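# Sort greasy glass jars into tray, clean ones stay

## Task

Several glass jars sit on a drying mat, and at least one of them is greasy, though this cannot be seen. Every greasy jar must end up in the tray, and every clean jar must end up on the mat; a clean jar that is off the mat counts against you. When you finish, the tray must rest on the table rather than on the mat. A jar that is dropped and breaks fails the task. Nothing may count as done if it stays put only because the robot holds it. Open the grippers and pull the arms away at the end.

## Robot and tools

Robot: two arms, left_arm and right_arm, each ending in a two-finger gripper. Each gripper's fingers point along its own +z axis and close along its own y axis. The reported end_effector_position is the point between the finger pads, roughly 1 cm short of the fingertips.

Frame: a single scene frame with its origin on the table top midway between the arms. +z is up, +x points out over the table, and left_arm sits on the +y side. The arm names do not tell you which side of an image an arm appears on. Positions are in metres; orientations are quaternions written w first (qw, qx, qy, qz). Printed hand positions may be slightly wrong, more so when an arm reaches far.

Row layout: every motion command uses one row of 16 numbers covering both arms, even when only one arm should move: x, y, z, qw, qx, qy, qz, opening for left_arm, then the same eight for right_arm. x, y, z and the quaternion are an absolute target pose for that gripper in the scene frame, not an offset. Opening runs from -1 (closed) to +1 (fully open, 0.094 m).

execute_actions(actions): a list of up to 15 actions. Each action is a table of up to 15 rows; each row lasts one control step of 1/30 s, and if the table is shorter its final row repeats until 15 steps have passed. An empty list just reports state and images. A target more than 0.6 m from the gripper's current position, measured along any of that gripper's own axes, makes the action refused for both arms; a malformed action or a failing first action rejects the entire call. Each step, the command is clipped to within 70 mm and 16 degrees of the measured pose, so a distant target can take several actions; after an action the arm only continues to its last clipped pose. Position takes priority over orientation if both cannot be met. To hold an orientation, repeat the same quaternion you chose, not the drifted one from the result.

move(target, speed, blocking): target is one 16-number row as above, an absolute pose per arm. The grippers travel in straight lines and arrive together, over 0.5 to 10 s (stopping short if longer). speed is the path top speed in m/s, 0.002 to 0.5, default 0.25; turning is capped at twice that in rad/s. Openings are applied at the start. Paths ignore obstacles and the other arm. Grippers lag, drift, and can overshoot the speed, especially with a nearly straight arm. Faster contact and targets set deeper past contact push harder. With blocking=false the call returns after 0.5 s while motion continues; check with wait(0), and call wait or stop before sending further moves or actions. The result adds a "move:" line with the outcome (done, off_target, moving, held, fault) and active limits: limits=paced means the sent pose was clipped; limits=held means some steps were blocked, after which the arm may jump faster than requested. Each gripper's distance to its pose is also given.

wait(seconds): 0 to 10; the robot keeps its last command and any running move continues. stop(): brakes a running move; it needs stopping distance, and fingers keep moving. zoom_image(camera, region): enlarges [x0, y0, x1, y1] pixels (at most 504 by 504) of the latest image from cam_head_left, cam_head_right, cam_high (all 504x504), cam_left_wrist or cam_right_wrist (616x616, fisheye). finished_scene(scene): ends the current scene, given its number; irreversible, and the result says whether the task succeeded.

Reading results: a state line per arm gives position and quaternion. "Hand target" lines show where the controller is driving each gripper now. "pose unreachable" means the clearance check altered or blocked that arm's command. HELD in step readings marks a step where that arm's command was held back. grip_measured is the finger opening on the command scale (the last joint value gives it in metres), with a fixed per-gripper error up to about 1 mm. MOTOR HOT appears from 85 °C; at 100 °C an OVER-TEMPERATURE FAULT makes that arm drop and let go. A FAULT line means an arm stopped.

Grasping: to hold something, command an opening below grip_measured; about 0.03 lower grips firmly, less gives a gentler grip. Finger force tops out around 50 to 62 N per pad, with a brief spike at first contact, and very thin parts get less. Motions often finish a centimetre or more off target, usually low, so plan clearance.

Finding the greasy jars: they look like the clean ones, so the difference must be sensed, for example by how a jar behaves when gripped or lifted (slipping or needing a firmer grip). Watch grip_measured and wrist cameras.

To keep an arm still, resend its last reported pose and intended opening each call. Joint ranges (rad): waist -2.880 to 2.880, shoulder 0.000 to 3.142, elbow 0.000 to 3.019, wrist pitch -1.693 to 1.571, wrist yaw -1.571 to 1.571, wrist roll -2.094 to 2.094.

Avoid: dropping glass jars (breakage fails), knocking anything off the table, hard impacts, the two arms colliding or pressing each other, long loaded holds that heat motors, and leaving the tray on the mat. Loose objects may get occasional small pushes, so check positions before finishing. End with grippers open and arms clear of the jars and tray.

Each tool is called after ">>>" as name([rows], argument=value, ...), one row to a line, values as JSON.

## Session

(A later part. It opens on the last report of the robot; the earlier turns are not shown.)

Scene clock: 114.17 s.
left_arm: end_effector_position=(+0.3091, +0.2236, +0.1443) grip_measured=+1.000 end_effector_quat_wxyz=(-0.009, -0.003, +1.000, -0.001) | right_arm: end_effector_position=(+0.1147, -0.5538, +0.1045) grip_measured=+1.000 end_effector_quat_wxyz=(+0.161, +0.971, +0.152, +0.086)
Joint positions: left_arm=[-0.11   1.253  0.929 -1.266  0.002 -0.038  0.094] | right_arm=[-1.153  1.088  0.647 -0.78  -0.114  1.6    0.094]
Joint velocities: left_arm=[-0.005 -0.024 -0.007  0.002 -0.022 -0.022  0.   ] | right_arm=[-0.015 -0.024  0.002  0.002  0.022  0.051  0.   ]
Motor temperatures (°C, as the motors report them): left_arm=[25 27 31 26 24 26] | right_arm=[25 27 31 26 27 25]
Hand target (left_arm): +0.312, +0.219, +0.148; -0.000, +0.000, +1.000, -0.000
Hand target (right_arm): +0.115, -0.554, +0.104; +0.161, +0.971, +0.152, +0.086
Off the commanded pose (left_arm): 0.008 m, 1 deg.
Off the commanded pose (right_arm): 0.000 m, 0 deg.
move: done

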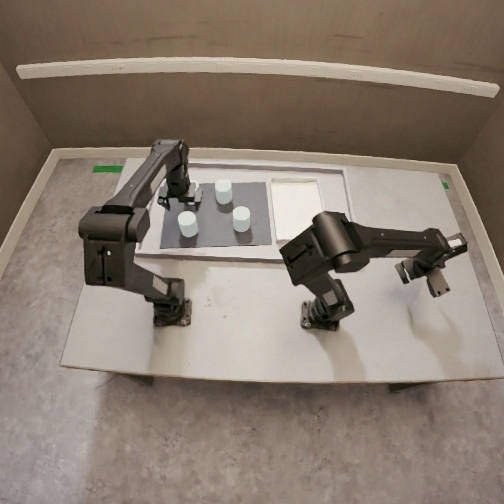

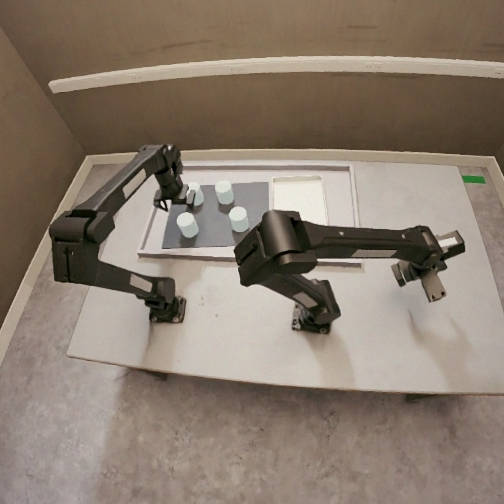

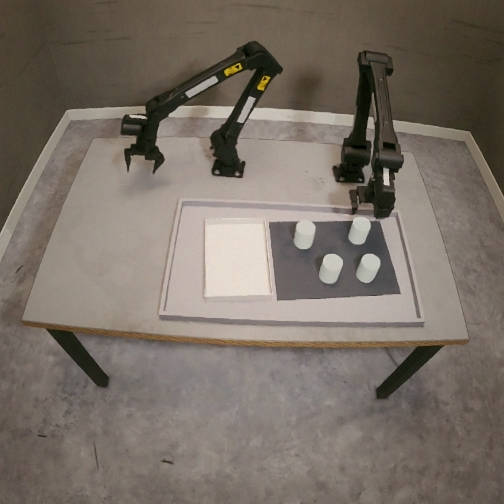

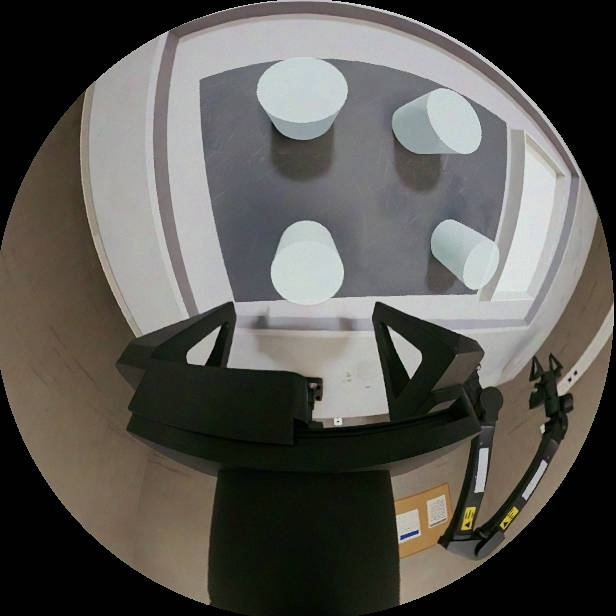

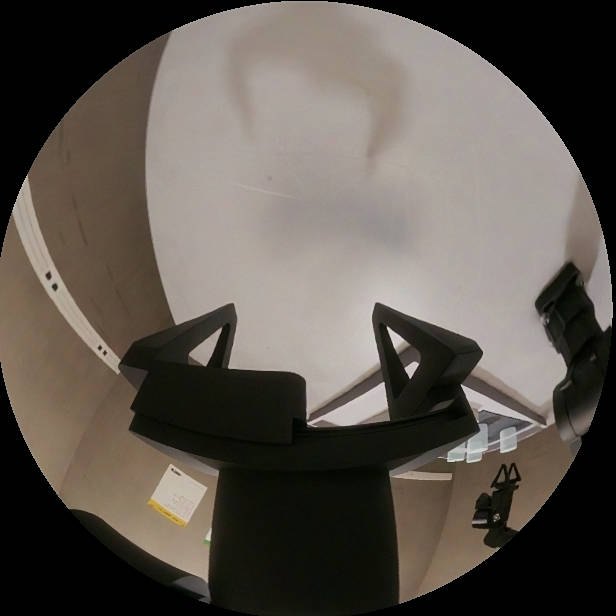

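>>> move(target=[0.313,0.216,0.044,0,0,1,0,1,0.1147,-0.5538,0.1045,0.161,0.971,0.152,0.086,1], speed=0.12)

Scene clock: 115.53 s.
left_arm: end_effector_position=(+0.3121, +0.2209, +0.0450) grip_measured=+1.000 end_effector_quat_wxyz=(-0.004, -0.004, +1.000, -0.001) | right_arm: end_effector_position=(+0.1147, -0.5538, +0.1045) grip_measured=+1.000 end_effector_quat_wxyz=(+0.161, +0.971, +0.152, +0.086)
Joint positions: left_arm=[-0.118  1.392  0.764 -0.95   0.002 -0.048  0.094] | right_arm=[-1.153  1.088  0.647 -0.78  -0.114  1.6    0.094]
Joint velocities: left_arm=[ 0.005 -0.024  0.002  0.017 -0.022  0.022  0.   ] | right_arm=[-0.015  0.015  0.002  0.007  0.051  0.037  0.   ]
Motor temperatures (°C, as the motors report them): left_arm=[25 27 31 26 24 26] | right_arm=[25 27 31 26 27 25]
Hand target (left_arm): +0.315, +0.216, +0.044; -0.000, -0.000, +1.000, -0.000
Hand target (right_arm): +0.115, -0.554, +0.104; +0.161, +0.971, +0.152, +0.086
Off the commanded pose (left_arm): 0.005 m, 1 deg.
Off the commanded pose (right_arm): 0.000 m, 0 deg.
move: done

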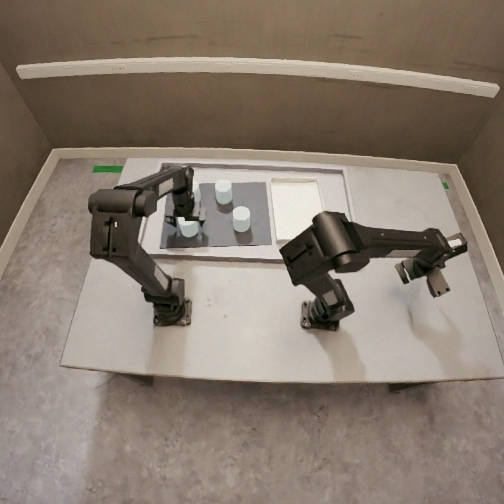

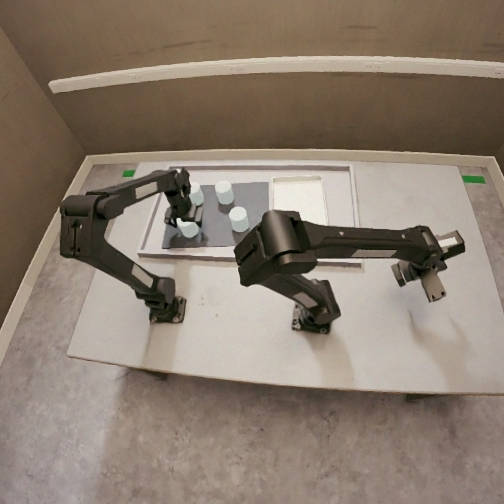

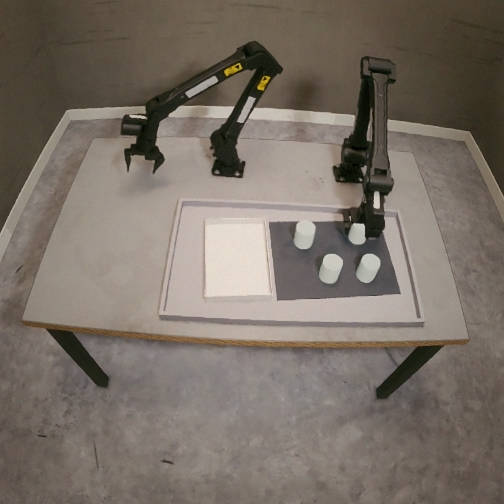

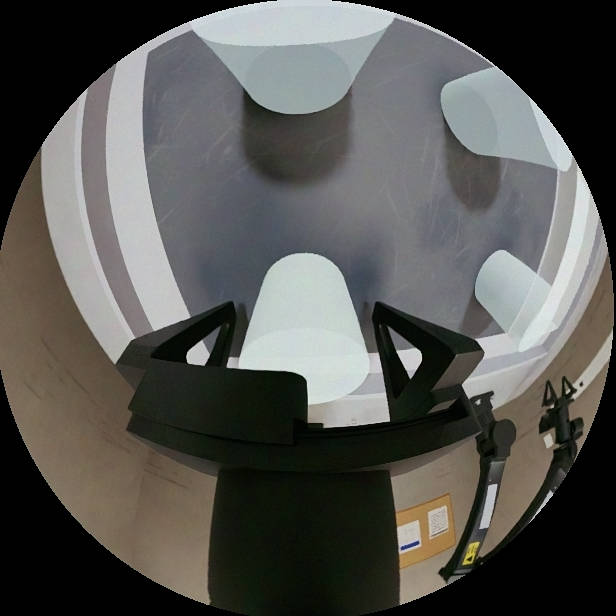

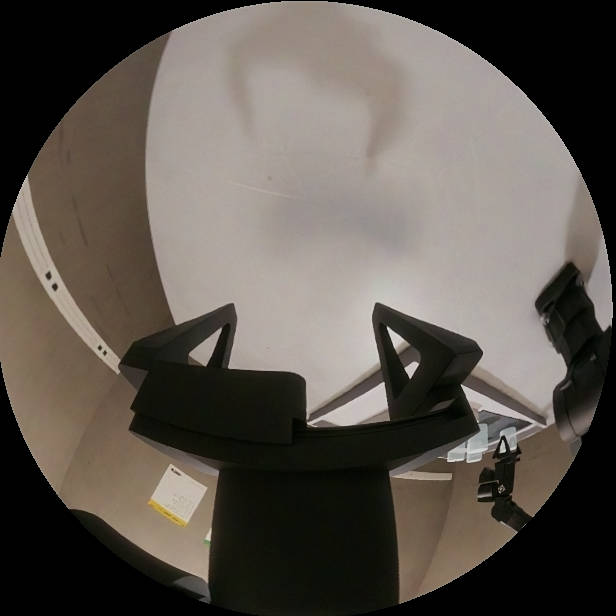

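>>> execute_actions([
  [[0.313,0.216,0.044,0,0,1,0,0.38,0.1147,-0.5538,0.1045,0.161,0.971,0.152,0.086,1]],
  [[0.313,0.216,0.044,0,0,1,0,0.36,0.1147,-0.5538,0.1045,0.161,0.971,0.152,0.086,1],[0.313,0.216,0.044,0,0,1,0,0.35,0.1147,-0.5538,0.1045,0.161,0.971,0.152,0.086,1],[0.313,0.216,0.044,0,0,1,0,0.34,0.1147,-0.5538,0.1045,0.161,0.971,0.152,0.086,1],[0.313,0.216,0.044,0,0,1,0,0.33,0.1147,-0.5538,0.1045,0.161,0.971,0.152,0.086,1],[0.313,0.216,0.044,0,0,1,0,0.32,0.1147,-0.5538,0.1045,0.161,0.971,0.152,0.086,1],[0.313,0.216,0.044,0,0,1,0,0.30,0.1147,-0.5538,0.1045,0.161,0.971,0.152,0.086,1],[0.313,0.216,0.044,0,0,1,0,0.28,0.1147,-0.5538,0.1045,0.161,0.971,0.152,0.086,1]],
  [[0.313,0.216,0.044,0,0,1,0,0.336,0.1147,-0.5538,0.1045,0.161,0.971,0.152,0.086,1]],
  [[0.313,0.216,0.040,0,0,1,0,0.336,0.1147,-0.5538,0.1045,0.161,0.971,0.152,0.086,1]],
  [[0.313,0.216,0.036,0,0,1,0,0.336,0.1147,-0.5538,0.1045,0.161,0.971,0.152,0.086,1]],
  [[0.313,0.216,0.032,0,0,1,0,0.336,0.1147,-0.5538,0.1045,0.161,0.971,0.152,0.086,1]],
  [[0.313,0.216,0.028,0,0,1,0,0.336,0.1147,-0.5538,0.1045,0.161,0.971,0.152,0.086,1]],
  [[0.313,0.216,0.024,0,0,1,0,0.336,0.1147,-0.5538,0.1045,0.161,0.971,0.152,0.086,1]],
])

Scene clock: 119.73 s.
left_arm: end_effector_position=(+0.3131, +0.2209, +0.0405) grip_measured=+0.337 end_effector_quat_wxyz=(+0.005, -0.004, +1.000, -0.001) | right_arm: end_effector_position=(+0.1147, -0.5538, +0.1045) grip_measured=+1.000 end_effector_quat_wxyz=(+0.161, +0.971, +0.152, +0.086)
Joint positions: left_arm=[-0.118  1.392  0.749 -0.918  0.002 -0.048  0.063] | right_arm=[-1.153  1.088  0.647 -0.78  -0.114  1.6    0.094]
Joint velocities: left_arm=[-0.015  0.005  0.017  0.022  0.022 -0.007 -0.001] | right_arm=[ 0.015  0.005 -0.007 -0.012  0.051 -0.066  0.   ]
Motor temperatures (°C, as the motors report them): left_arm=[25 27 31 26 24 26] | right_arm=[25 27 31 26 27 25]
Hand target (left_arm): +0.312, +0.216, +0.025; -0.000, +0.000, +1.000, -0.000
Hand target (right_arm): +0.115, -0.554, +0.104; +0.161, +0.971, +0.152, +0.086
Off the commanded pose (left_arm): 0.017 m, 1 deg.
Off the commanded pose (right_arm): 0.000 m, 0 deg.
Step readings (end_effector_position; steps 1 to 15: 1st action; 16 to 30: 2nd action; 31 to 45: 3rd action; 46 to 60: 4th action; 61 to 75: 5th action; 76 to 90: 6th action; 91 to 105: 7th action; 106 to 120: 8th action):
0: left_arm (+0.3121, +0.2209, +0.0450) | right_arm (+0.1147, -0.5538, +0.1045)
1: left_arm (+0.3121, +0.2209, +0.0450) | right_arm (+0.1147, -0.5538, +0.1045)
2: left_arm (+0.3121, +0.2209, +0.0450) | right_arm (+0.1147, -0.5538, +0.1045)
4: left_arm (+0.3121, +0.2209, +0.0450) | right_arm (+0.1147, -0.5538, +0.1045)
8: left_arm (+0.3121, +0.2209, +0.0450) | right_arm (+0.1147, -0.5538, +0.1045)
15: left_arm (+0.3121, +0.2209, +0.0450) | right_arm (+0.1147, -0.5538, +0.1045)
16: left_arm (+0.3121, +0.2209, +0.0450) | right_arm (+0.1147, -0.5538, +0.1045)
17: left_arm (+0.3121, +0.2209, +0.0450) | right_arm (+0.1147, -0.5538, +0.1045)
19: left_arm (+0.3121, +0.2209, +0.0450) | right_arm (+0.1147, -0.5538, +0.1045)
23: left_arm (+0.3120, +0.2209, +0.0448) | right_arm (+0.1147, -0.5538, +0.1045)
30: left_arm (+0.3120, +0.2209, +0.0448) | right_arm (+0.1147, -0.5538, +0.1045)
31: left_arm (+0.3120, +0.2209, +0.0448) | right_arm (+0.1147, -0.5538, +0.1045)
32: left_arm (+0.3120, +0.2209, +0.0448) | right_arm (+0.1147, -0.5538, +0.1045)
34: left_arm (+0.3120, +0.2209, +0.0448) | right_arm (+0.1147, -0.5538, +0.1045)
38: left_arm (+0.3120, +0.2209, +0.0448) | right_arm (+0.1147, -0.5538, +0.1045)
45: left_arm (+0.3120, +0.2209, +0.0448) | right_arm (+0.1147, -0.5538, +0.1045)
46: left_arm (+0.3120, +0.2209, +0.0447) | right_arm (+0.1147, -0.5538, +0.1045)
47: left_arm (+0.3119, +0.2209, +0.0446) | right_arm (+0.1147, -0.5538, +0.1045)
49: left_arm (+0.3119, +0.2209, +0.0446) | right_arm (+0.1147, -0.5538, +0.1045)
53: left_arm (+0.3119, +0.2209, +0.0446) | right_arm (+0.1147, -0.5538, +0.1045)
60: left_arm (+0.3119, +0.2209, +0.0446) | right_arm (+0.1147, -0.5538, +0.1045)
61: left_arm (+0.3118, +0.2209, +0.0444) | right_arm (+0.1147, -0.5538, +0.1045)
62: left_arm (+0.3117, +0.2209, +0.0443) | right_arm (+0.1147, -0.5538, +0.1045)
64: left_arm (+0.3117, +0.2209, +0.0443) | right_arm (+0.1147, -0.5538, +0.1045)
68: left_arm (+0.3117, +0.2209, +0.0443) | right_arm (+0.1147, -0.5538, +0.1045)
75: left_arm (+0.3117, +0.2209, +0.0443) | right_arm (+0.1147, -0.5538, +0.1045)
76: left_arm (+0.3118, +0.2209, +0.0441) | right_arm (+0.1147, -0.5538, +0.1045)
77: left_arm (+0.3118, +0.2209, +0.0440) | right_arm (+0.1147, -0.5538, +0.1045)
79: left_arm (+0.3119, +0.2209, +0.0439) | right_arm (+0.1147, -0.5538, +0.1045)
83: left_arm (+0.3119, +0.2209, +0.0439) | right_arm (+0.1147, -0.5538, +0.1045)
90: left_arm (+0.3119, +0.2209, +0.0439) | right_arm (+0.1147, -0.5538, +0.1045)
91: left_arm (+0.3118, +0.2209, +0.0435) | right_arm (+0.1147, -0.5538, +0.1045)
92: left_arm (+0.3121, +0.2209, +0.0431) | right_arm (+0.1147, -0.5538, +0.1045)
94: left_arm (+0.3125, +0.2209, +0.0425) | right_arm (+0.1147, -0.5538, +0.1045)
98: left_arm (+0.3124, +0.2209, +0.0421) | right_arm (+0.1147, -0.5538, +0.1045)
105: left_arm (+0.3124, +0.2209, +0.0421) | right_arm (+0.1147, -0.5538, +0.1045)
106: left_arm (+0.3125, +0.2208, +0.0419) | right_arm (+0.1147, -0.5538, +0.1045)
107: left_arm (+0.3128, +0.2208, +0.0414) | right_arm (+0.1147, -0.5538, +0.1045)
109: left_arm (+0.3131, +0.2209, +0.0409) | right_arm (+0.1147, -0.5538, +0.1045)
113: left_arm (+0.3133, +0.2209, +0.0406) | right_arm (+0.1147, -0.5538, +0.1045)
120: end_effector_position above

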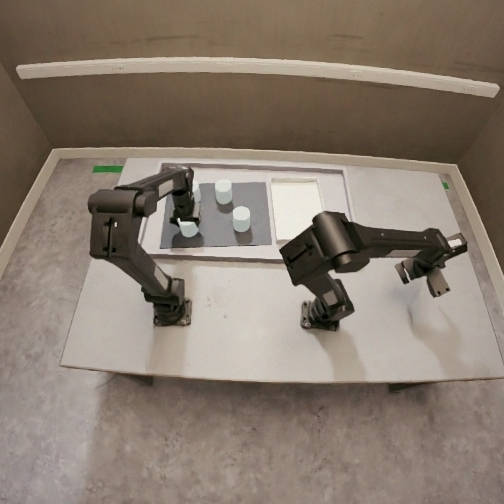

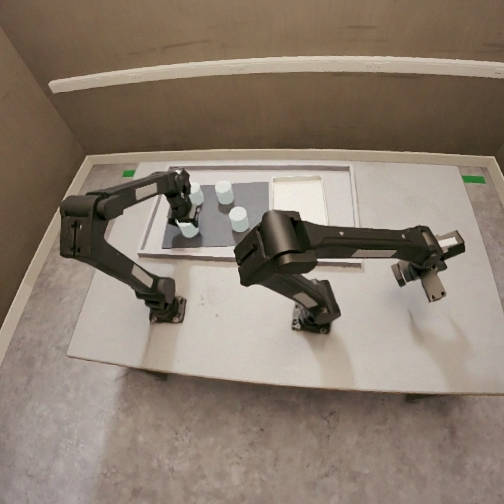

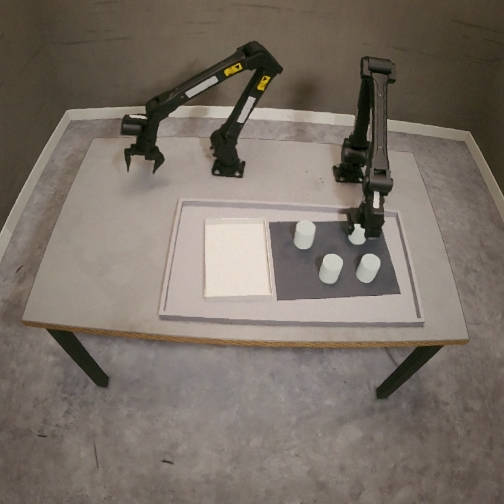

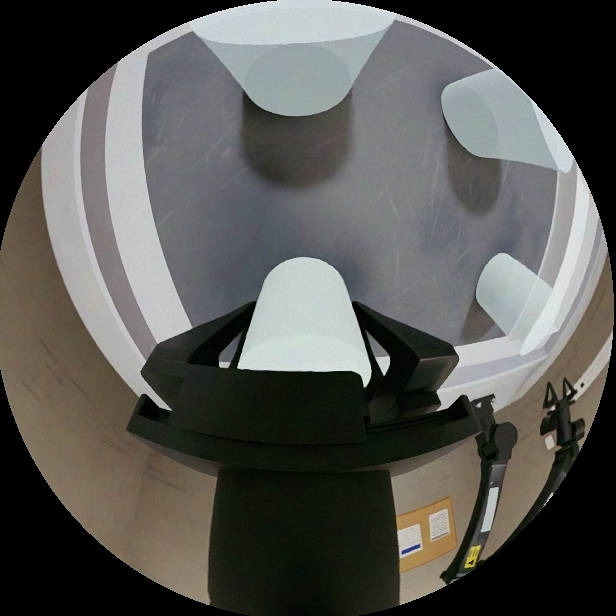

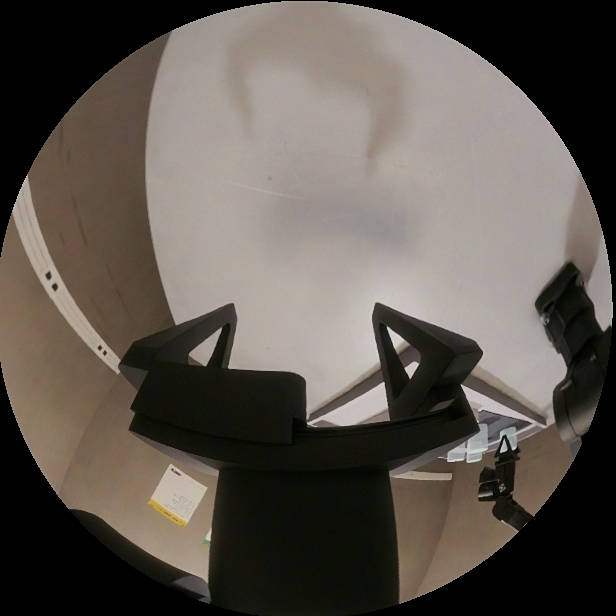

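>>> execute_actions([
  [[0.313,0.216,0.030,0,0,1,0,0.336,0.1147,-0.5538,0.1045,0.161,0.971,0.152,0.086,1],[0.313,0.216,0.035,0,0,1,0,0.336,0.1147,-0.5538,0.1045,0.161,0.971,0.152,0.086,1],[0.313,0.216,0.040,0,0,1,0,0.336,0.1147,-0.5538,0.1045,0.161,0.971,0.152,0.086,1],[0.313,0.216,0.043,0,0,1,0,0.336,0.1147,-0.5538,0.1045,0.161,0.971,0.152,0.086,1],[0.313,0.216,0.043,0,0,1,0,0.336,0.1147,-0.5538,0.1045,0.161,0.971,0.152,0.086,1],[0.313,0.216,0.043,0,0,1,0,0.336,0.1147,-0.5538,0.1045,0.161,0.971,0.152,0.086,1],[0.313,0.216,0.043,0,0,1,0,1,0.1147,-0.5538,0.1045,0.161,0.971,0.152,0.086,1]],
])

>>> move(target=[0.328,0.216,0.165,0,0,1,0,1,0.1147,-0.5538,0.1045,0.161,0.971,0.152,0.086,1], speed=0.2)

>>> move(target=[0.345,0.018,0.16,0,0,1,0,1,0.1147,-0.5538,0.1045,0.161,0.971,0.152,0.086,1], speed=0.2)

Scene clock: 120.60 s.
left_arm: end_effector_position=(+0.3107, +0.2210, +0.0406) grip_measured=+1.000 end_effector_quat_wxyz=(+0.000, -0.004, +1.000, -0.001) | right_arm: end_effector_position=(+0.1147, -0.5538, +0.1045) grip_measured=+1.000 end_effector_quat_wxyz=(+0.161, +0.971, +0.152, +0.086)
Joint positions: left_arm=[-0.118  1.392  0.749 -0.928  0.002 -0.049  0.094] | right_arm=[-1.153  1.088  0.647 -0.78  -0.114  1.6    0.094]
Joint velocities: left_arm=[ 0.005  0.015  0.002 -0.002 -0.007 -0.007  0.   ] | right_arm=[-0.015  0.005 -0.002 -0.022  0.007 -0.022  0.   ]
Motor temperatures (°C, as the motors report them): left_arm=[25 27 31 26 24 26] | right_arm=[25 27 31 26 27 25]
Hand target (left_arm): +0.313, +0.216, +0.043; +0.000, -0.000, +1.000, -0.000
Hand target (right_arm): +0.115, -0.554, +0.104; +0.161, +0.971, +0.152, +0.086
Off the commanded pose (left_arm): 0.006 m, 1 deg.
Off the commanded pose (right_arm): 0.000 m, 0 deg.
Step readings (end_effector_position):
0: left_arm (+0.3131, +0.2209, +0.0405) | right_arm (+0.1147, -0.5538, +0.1045)
1: left_arm (+0.3131, +0.2209, +0.0405) | right_arm (+0.1147, -0.5538, +0.1045)
2: left_arm (+0.3129, +0.2209, +0.0405) | right_arm (+0.1147, -0.5538, +0.1045)
4: left_arm (+0.3126, +0.2209, +0.0406) | right_arm (+0.1147, -0.5538, +0.1045)
8: left_arm (+0.3119, +0.2209, +0.0406) | right_arm (+0.1147, -0.5538, +0.1045)
15: end_effector_position above

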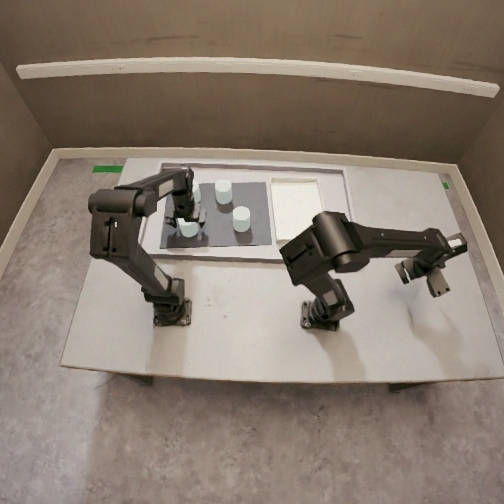

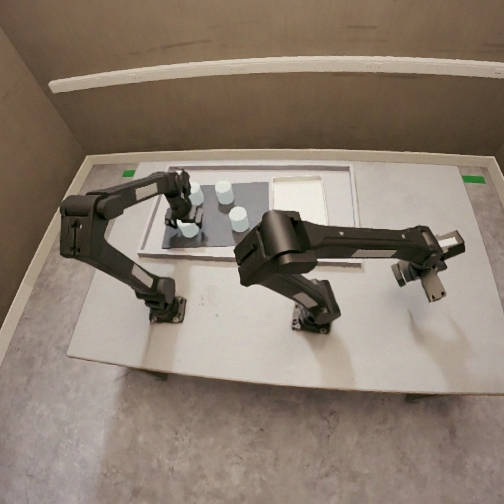

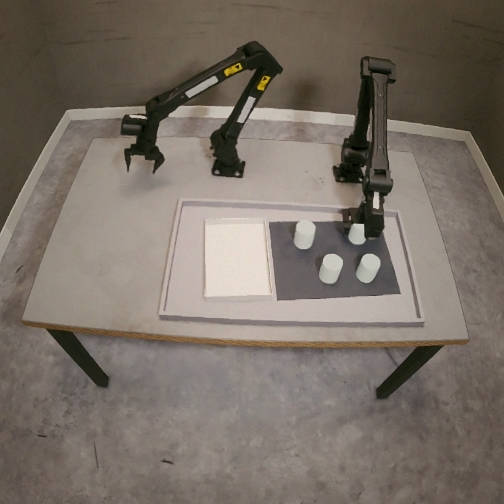

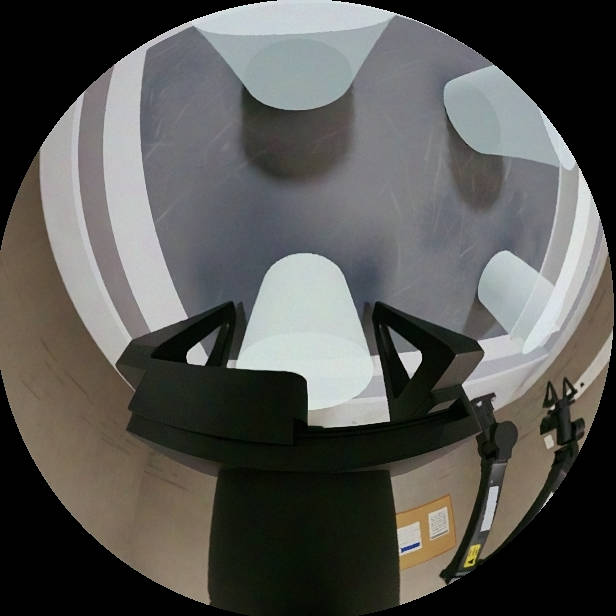

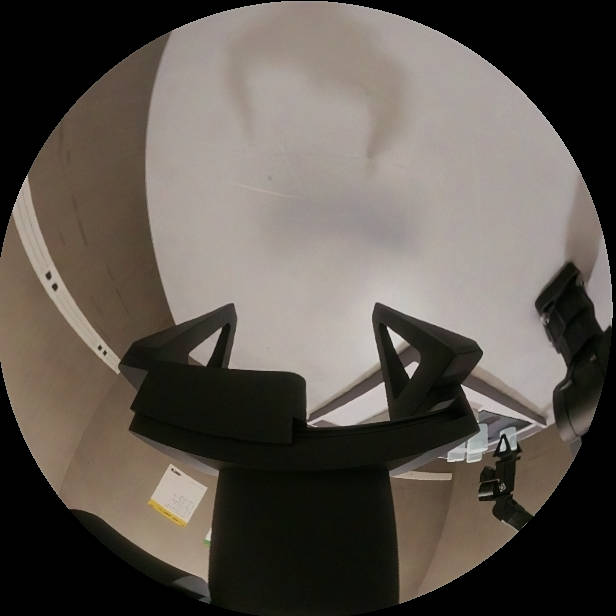

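Scene clock: 121.63 s.
left_arm: end_effector_position=(+0.3129, +0.2209, +0.1477) grip_measured=+1.000 end_effector_quat_wxyz=(-0.020, -0.004, +1.000, -0.000) | right_arm: end_effector_position=(+0.1147, -0.5538, +0.1045) grip_measured=+1.000 end_effector_quat_wxyz=(+0.161, +0.971, +0.152, +0.086)
Joint positions: left_arm=[-0.118  1.276  0.958 -1.294  0.002 -0.049  0.094] | right_arm=[-1.153  1.088  0.647 -0.78  -0.114  1.6    0.094]
Joint velocities: left_arm=[-0.005 -0.015 -0.002 -0.002 -0.037  0.007  0.   ] | right_arm=[-0.005 -0.015 -0.002 -0.007 -0.037  0.037  0.   ]
Motor temperatures (°C, as the motors report them): left_arm=[25 27 31 26 24 26] | right_arm=[25 27 31 26 27 25]
Hand target (left_arm): +0.325, +0.216, +0.166; +0.000, +0.000, +1.000, -0.000
Hand target (right_arm): +0.115, -0.554, +0.104; +0.161, +0.971, +0.152, +0.086
Off the commanded pose (left_arm): 0.023 m, 2 deg.
Off the commanded pose (right_arm): 0.000 m, 0 deg.
move: off_target (left_arm)

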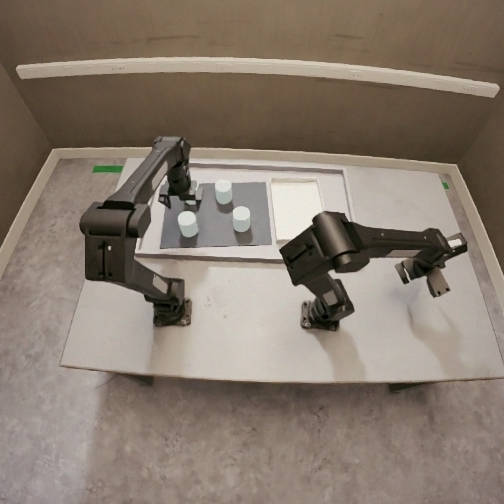

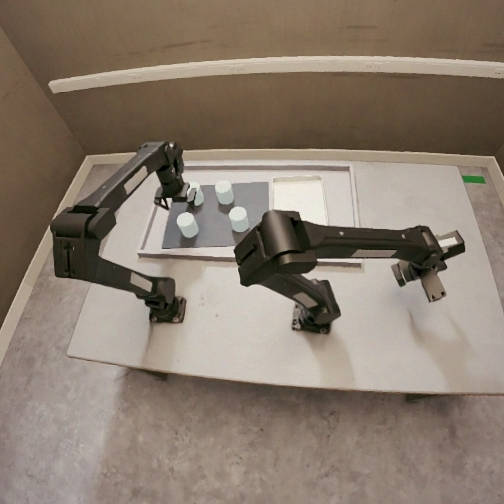

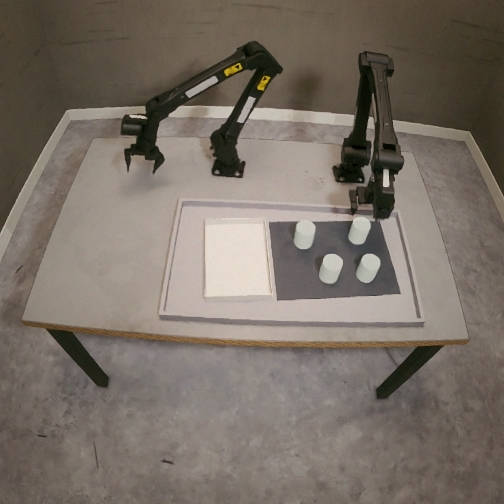

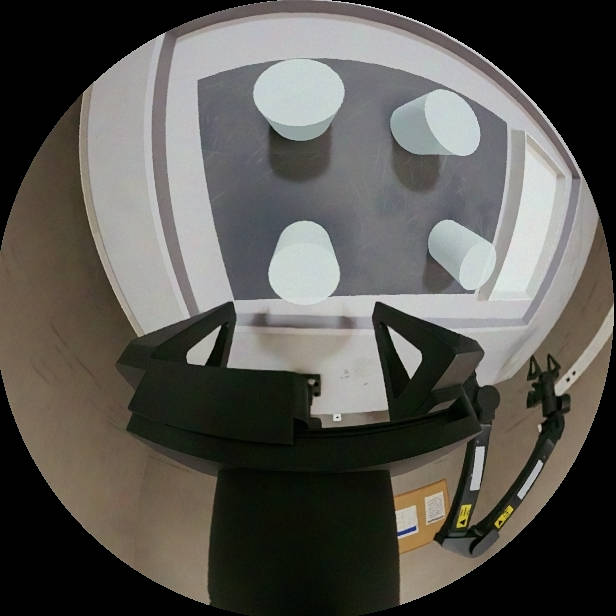

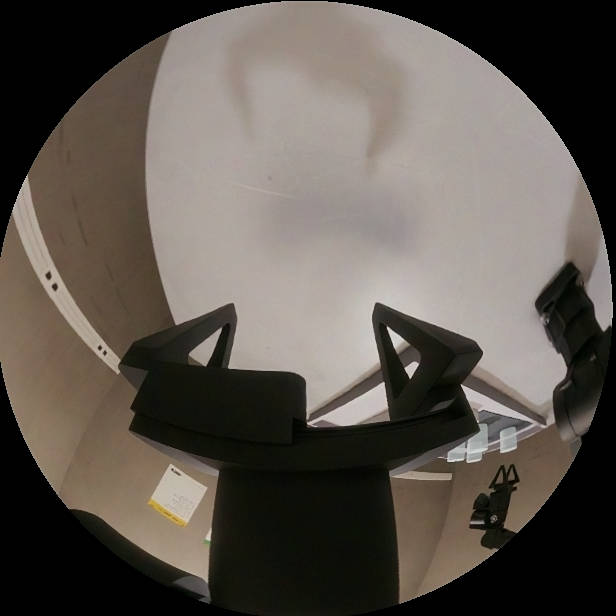

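Scene clock: 123.20 s.
left_arm: end_effector_position=(+0.3272, +0.0291, +0.1481) grip_measured=+1.000 end_effector_quat_wxyz=(-0.020, +0.003, +1.000, +0.008) | right_arm: end_effector_position=(+0.1147, -0.5538, +0.1045) grip_measured=+1.000 end_effector_quat_wxyz=(+0.161, +0.971, +0.152, +0.086)
Joint positions: left_arm=[-0.614  1.463  1.141 -1.292  0.007 -0.529  0.094] | right_arm=[-1.153  1.088  0.647 -0.78  -0.114  1.6    0.094]
Joint velocities: left_arm=[ 0.005 -0.005  0.002 -0.007 -0.037 -0.037  0.   ] | right_arm=[ 0.005 -0.015 -0.017 -0.022  0.095 -0.007  0.   ]
Motor temperatures (°C, as the motors report them): left_arm=[25 27 31 26 24 26] | right_arm=[25 27 31 26 27 25]
Hand target (left_arm): +0.343, +0.018, +0.161; -0.001, +0.000, +1.000, -0.002
Hand target (right_arm): +0.115, -0.554, +0.104; +0.161, +0.971, +0.152, +0.086
Off the commanded pose (left_arm): 0.024 m, 3 deg.
Off the commanded pose (right_arm): 0.000 m, 0 deg.
move: off_target (left_arm)

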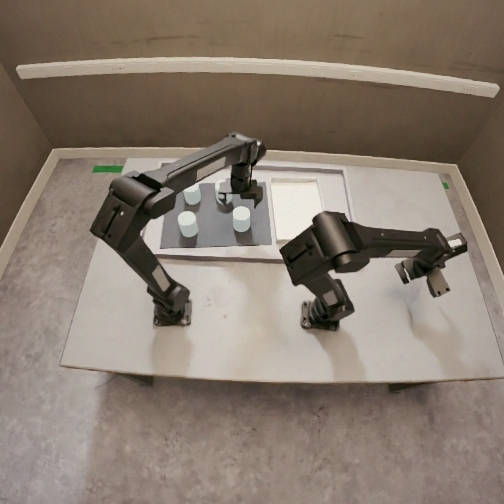

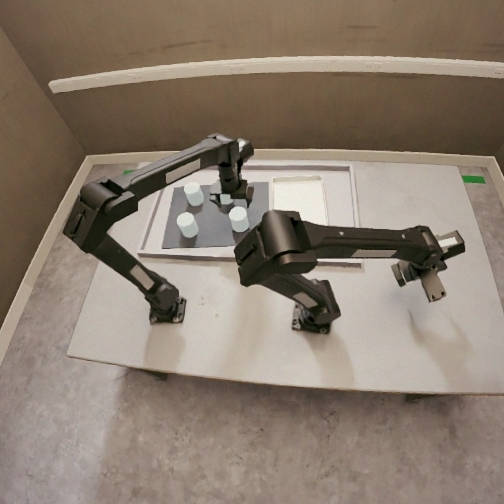

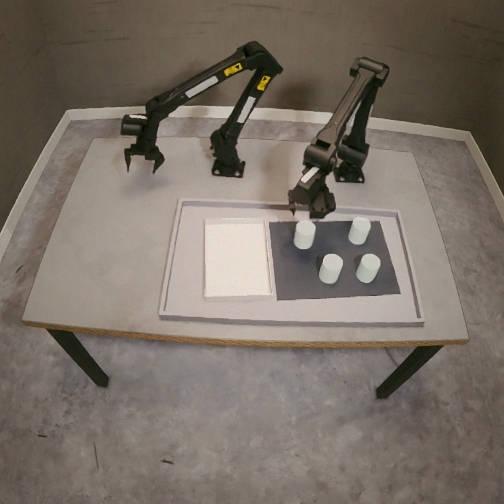

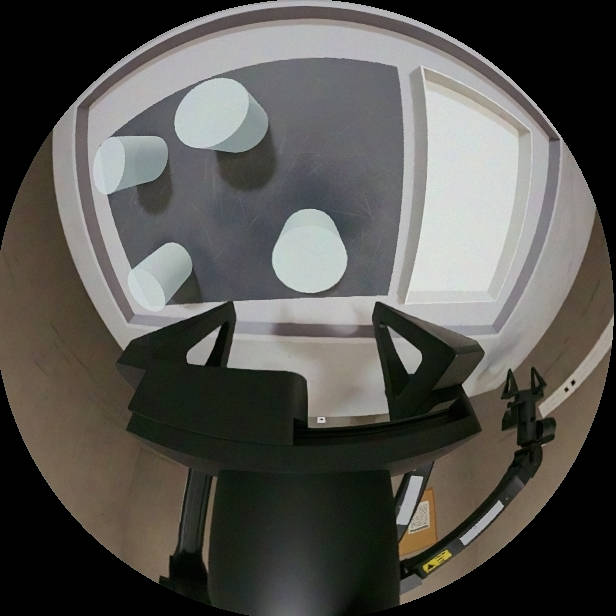

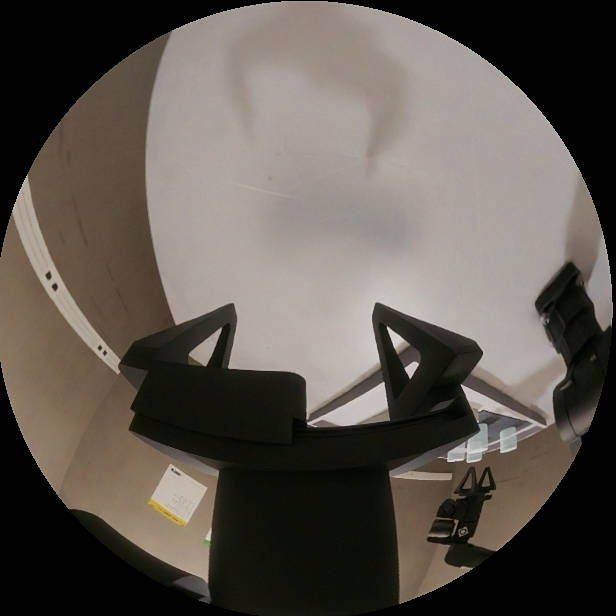

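>>> move(target=[0.341,0.023,0.044,0,0,1,0,1,0.1147,-0.5538,0.1045,0.161,0.971,0.152,0.086,1], speed=0.12)

Scene clock: 124.53 s.
left_arm: end_effector_position=(+0.3398, +0.0226, +0.0460) grip_measured=+1.000 end_effector_quat_wxyz=(-0.003, +0.003, +1.000, +0.000) | right_arm: end_effector_position=(+0.1147, -0.5538, +0.1045) grip_measured=+1.000 end_effector_quat_wxyz=(+0.161, +0.971, +0.152, +0.086)
Joint positions: left_arm=[-0.614  1.599  1.    -0.978  0.002 -0.53   0.094] | right_arm=[-1.153  1.088  0.647 -0.78  -0.114  1.6    0.094]
Joint velocities: left_arm=[-0.005 -0.015  0.002  0.012 -0.022 -0.007  0.   ] | right_arm=[-0.005 -0.005 -0.012 -0.007 -0.066 -0.037  0.   ]
Motor temperatures (°C, as the motors report them): left_arm=[25 27 31 26 24 26] | right_arm=[25 27 31 26 27 25]
Hand target (left_arm): +0.343, +0.022, +0.044; +0.000, -0.000, +1.000, +0.000
Hand target (right_arm): +0.115, -0.554, +0.104; +0.161, +0.971, +0.152, +0.086
Off the commanded pose (left_arm): 0.002 m, 0 deg.
Off the commanded pose (right_arm): 0.000 m, 0 deg.
move: done

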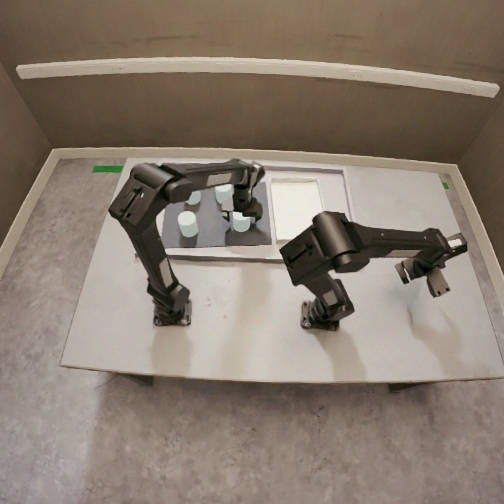

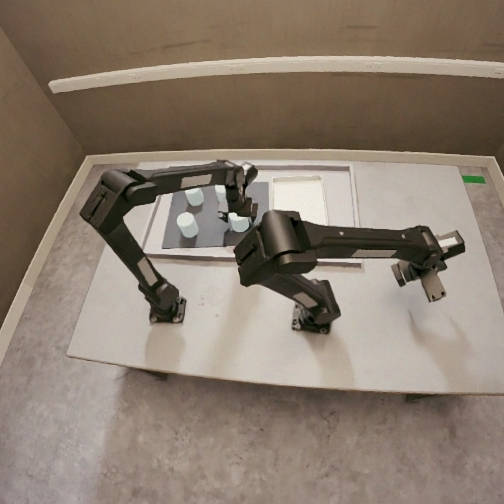

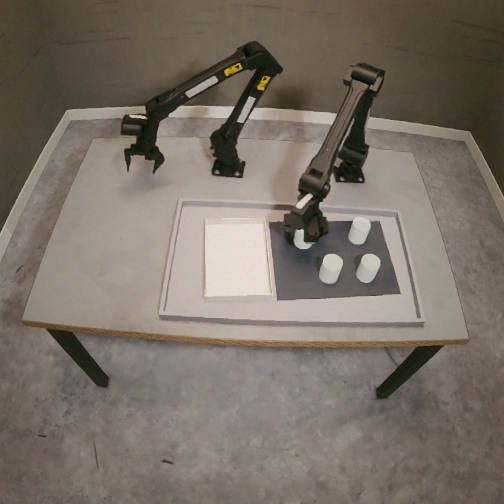

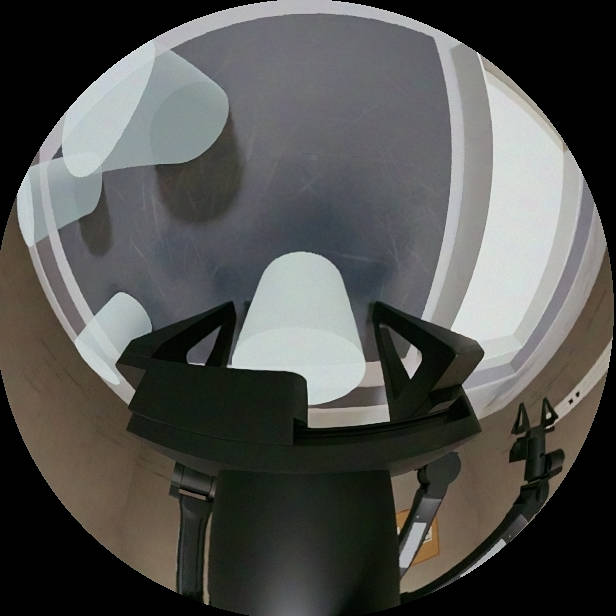

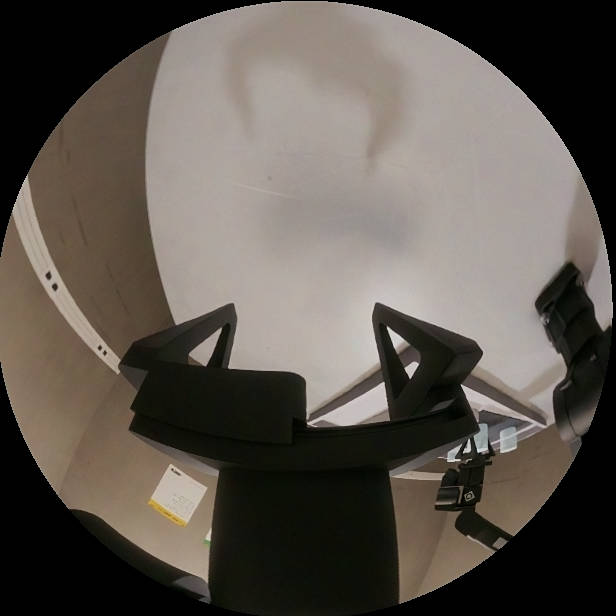

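>>> execute_actions([
  [[0.341,0.023,0.044,0,0,1,0,0.40,0.1147,-0.5538,0.1045,0.161,0.971,0.152,0.086,1]],
  [[0.341,0.023,0.044,0,0,1,0,0.37,0.1147,-0.5538,0.1045,0.161,0.971,0.152,0.086,1],[0.341,0.023,0.044,0,0,1,0,0.35,0.1147,-0.5538,0.1045,0.161,0.971,0.152,0.086,1],[0.341,0.023,0.044,0,0,1,0,0.34,0.1147,-0.5538,0.1045,0.161,0.971,0.152,0.086,1],[0.341,0.023,0.044,0,0,1,0,0.33,0.1147,-0.5538,0.1045,0.161,0.971,0.152,0.086,1],[0.341,0.023,0.044,0,0,1,0,0.32,0.1147,-0.5538,0.1045,0.161,0.971,0.152,0.086,1],[0.341,0.023,0.044,0,0,1,0,0.30,0.1147,-0.5538,0.1045,0.161,0.971,0.152,0.086,1],[0.341,0.023,0.044,0,0,1,0,0.28,0.1147,-0.5538,0.1045,0.161,0.971,0.152,0.086,1]],
  [[0.341,0.023,0.044,0,0,1,0,0.336,0.1147,-0.5538,0.1045,0.161,0.971,0.152,0.086,1]],
  [[0.341,0.023,0.040,0,0,1,0,0.336,0.1147,-0.5538,0.1045,0.161,0.971,0.152,0.086,1]],
  [[0.341,0.023,0.036,0,0,1,0,0.336,0.1147,-0.5538,0.1045,0.161,0.971,0.152,0.086,1]],
  [[0.341,0.023,0.032,0,0,1,0,0.336,0.1147,-0.5538,0.1045,0.161,0.971,0.152,0.086,1]],
])

Scene clock: 127.73 s.
left_arm: end_effector_position=(+0.3413, +0.0219, +0.0425) grip_measured=+0.337 end_effector_quat_wxyz=(+0.004, +0.003, +1.000, -0.003) | right_arm: end_effector_position=(+0.1147, -0.5538, +0.1045) grip_measured=+1.000 end_effector_quat_wxyz=(+0.161, +0.971, +0.152, +0.086)
Joint positions: left_arm=[-0.614  1.599  0.989 -0.95   0.002 -0.53   0.063] | right_arm=[-1.153  1.088  0.647 -0.78  -0.114  1.6    0.094]
Joint velocities: left_arm=[-0.024  0.015  0.012  0.017 -0.081 -0.007 -0.001] | right_arm=[-0.015 -0.015  0.012 -0.002 -0.022  0.007  0.   ]
Motor temperatures (°C, as the motors report them): left_arm=[25 27 31 26 24 26] | right_arm=[25 27 31 26 27 25]
Hand target (left_arm): +0.341, +0.023, +0.032; -0.000, +0.000, +1.000, -0.000
Hand target (right_arm): +0.115, -0.554, +0.104; +0.161, +0.971, +0.152, +0.086
Off the commanded pose (left_arm): 0.011 m, 1 deg.
Off the commanded pose (right_arm): 0.000 m, 0 deg.
Step readings (end_effector_position; steps 1 to 15: 1st action; 16 to 30: 2nd action; 31 to 45: 3rd action; 46 to 60: 4th action; 61 to 75: 5th action; 76 to 90: 6th action):
0: left_arm (+0.3398, +0.0226, +0.0460) | right_arm (+0.1147, -0.5538, +0.1045)
1: left_arm (+0.3396, +0.0227, +0.0459) | right_arm (+0.1147, -0.5538, +0.1045)
2: left_arm (+0.3394, +0.0229, +0.0456) | right_arm (+0.1147, -0.5538, +0.1045)
4: left_arm (+0.3390, +0.0232, +0.0453) | right_arm (+0.1147, -0.5538, +0.1045)
8: left_arm (+0.3387, +0.0234, +0.0450) | right_arm (+0.1147, -0.5538, +0.1045)
15: left_arm (+0.3387, +0.0234, +0.0450) | right_arm (+0.1147, -0.5538, +0.1045)
16: left_arm (+0.3387, +0.0234, +0.0450) | right_arm (+0.1147, -0.5538, +0.1045)
17: left_arm (+0.3387, +0.0234, +0.0450) | right_arm (+0.1147, -0.5538, +0.1045)
19: left_arm (+0.3387, +0.0234, +0.0450) | right_arm (+0.1147, -0.5538, +0.1045)
23: left_arm (+0.3388, +0.0234, +0.0450) | right_arm (+0.1147, -0.5538, +0.1045)
30: left_arm (+0.3388, +0.0234, +0.0450) | right_arm (+0.1147, -0.5538, +0.1045)
31: left_arm (+0.3388, +0.0234, +0.0450) | right_arm (+0.1147, -0.5538, +0.1045)
32: left_arm (+0.3389, +0.0233, +0.0450) | right_arm (+0.1147, -0.5538, +0.1045)
34: left_arm (+0.3389, +0.0233, +0.0450) | right_arm (+0.1147, -0.5538, +0.1045)
38: left_arm (+0.3389, +0.0233, +0.0450) | right_arm (+0.1147, -0.5538, +0.1045)
45: left_arm (+0.3389, +0.0233, +0.0450) | right_arm (+0.1147, -0.5538, +0.1045)
46: left_arm (+0.3389, +0.0233, +0.0448) | right_arm (+0.1147, -0.5538, +0.1045)
47: left_arm (+0.3391, +0.0232, +0.0447) | right_arm (+0.1147, -0.5538, +0.1045)
49: left_arm (+0.3394, +0.0230, +0.0447) | right_arm (+0.1147, -0.5538, +0.1045)
53: left_arm (+0.3396, +0.0229, +0.0447) | right_arm (+0.1147, -0.5538, +0.1045)
60: left_arm (+0.3396, +0.0229, +0.0447) | right_arm (+0.1147, -0.5538, +0.1045)
61: left_arm (+0.3397, +0.0229, +0.0444) | right_arm (+0.1147, -0.5538, +0.1045)
62: left_arm (+0.3401, +0.0226, +0.0443) | right_arm (+0.1147, -0.5538, +0.1045)
64: left_arm (+0.3406, +0.0223, +0.0441) | right_arm (+0.1147, -0.5538, +0.1045)
68: left_arm (+0.3407, +0.0222, +0.0440) | right_arm (+0.1147, -0.5538, +0.1045)
75: left_arm (+0.3407, +0.0222, +0.0440) | right_arm (+0.1147, -0.5538, +0.1045)
76: left_arm (+0.3409, +0.0221, +0.0437) | right_arm (+0.1147, -0.5538, +0.1045)
77: left_arm (+0.3412, +0.0220, +0.0434) | right_arm (+0.1147, -0.5538, +0.1045)
79: left_arm (+0.3413, +0.0219, +0.0428) | right_arm (+0.1147, -0.5538, +0.1045)
83: left_arm (+0.3413, +0.0219, +0.0425) | right_arm (+0.1147, -0.5538, +0.1045)
90: end_effector_position above

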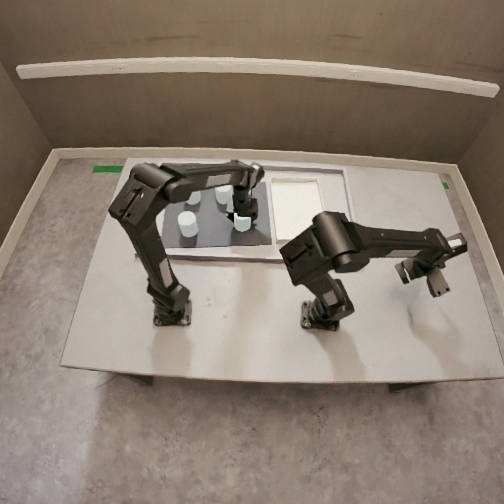

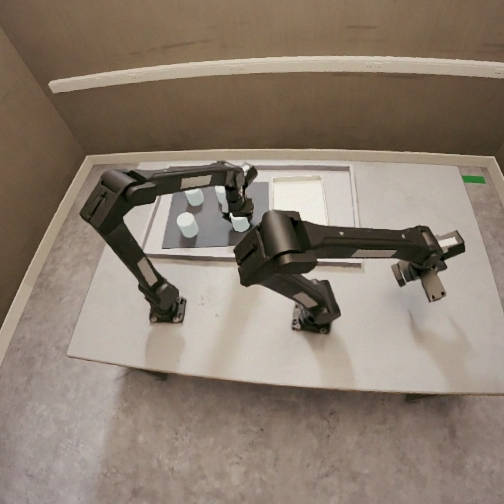

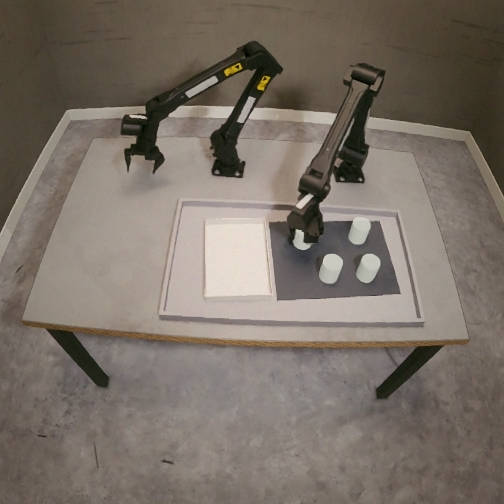

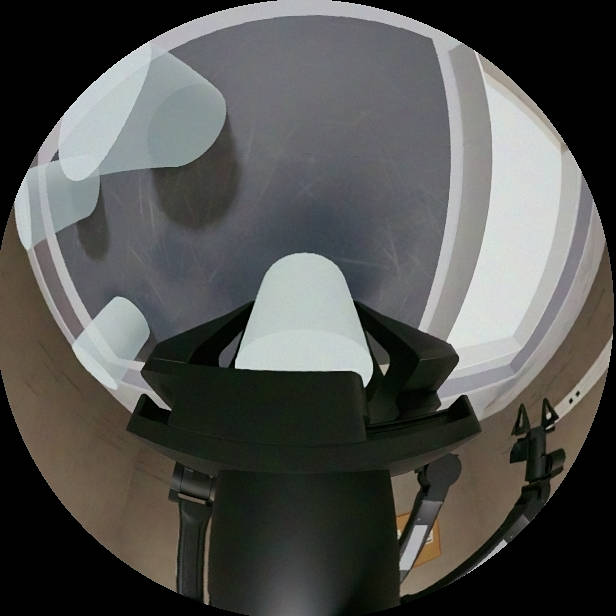

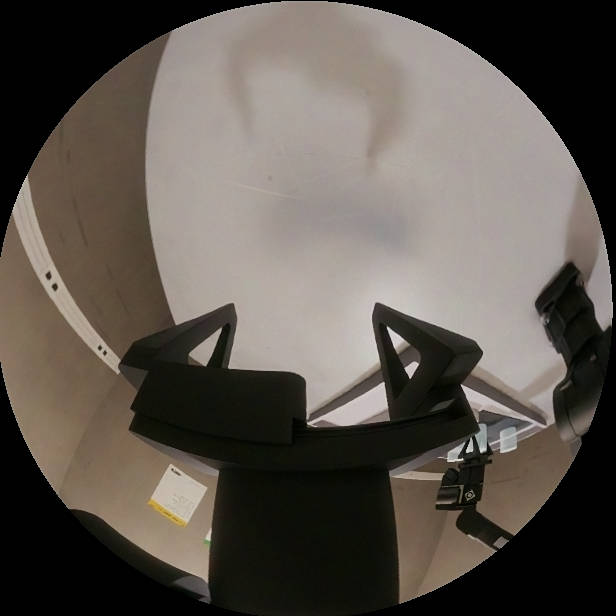

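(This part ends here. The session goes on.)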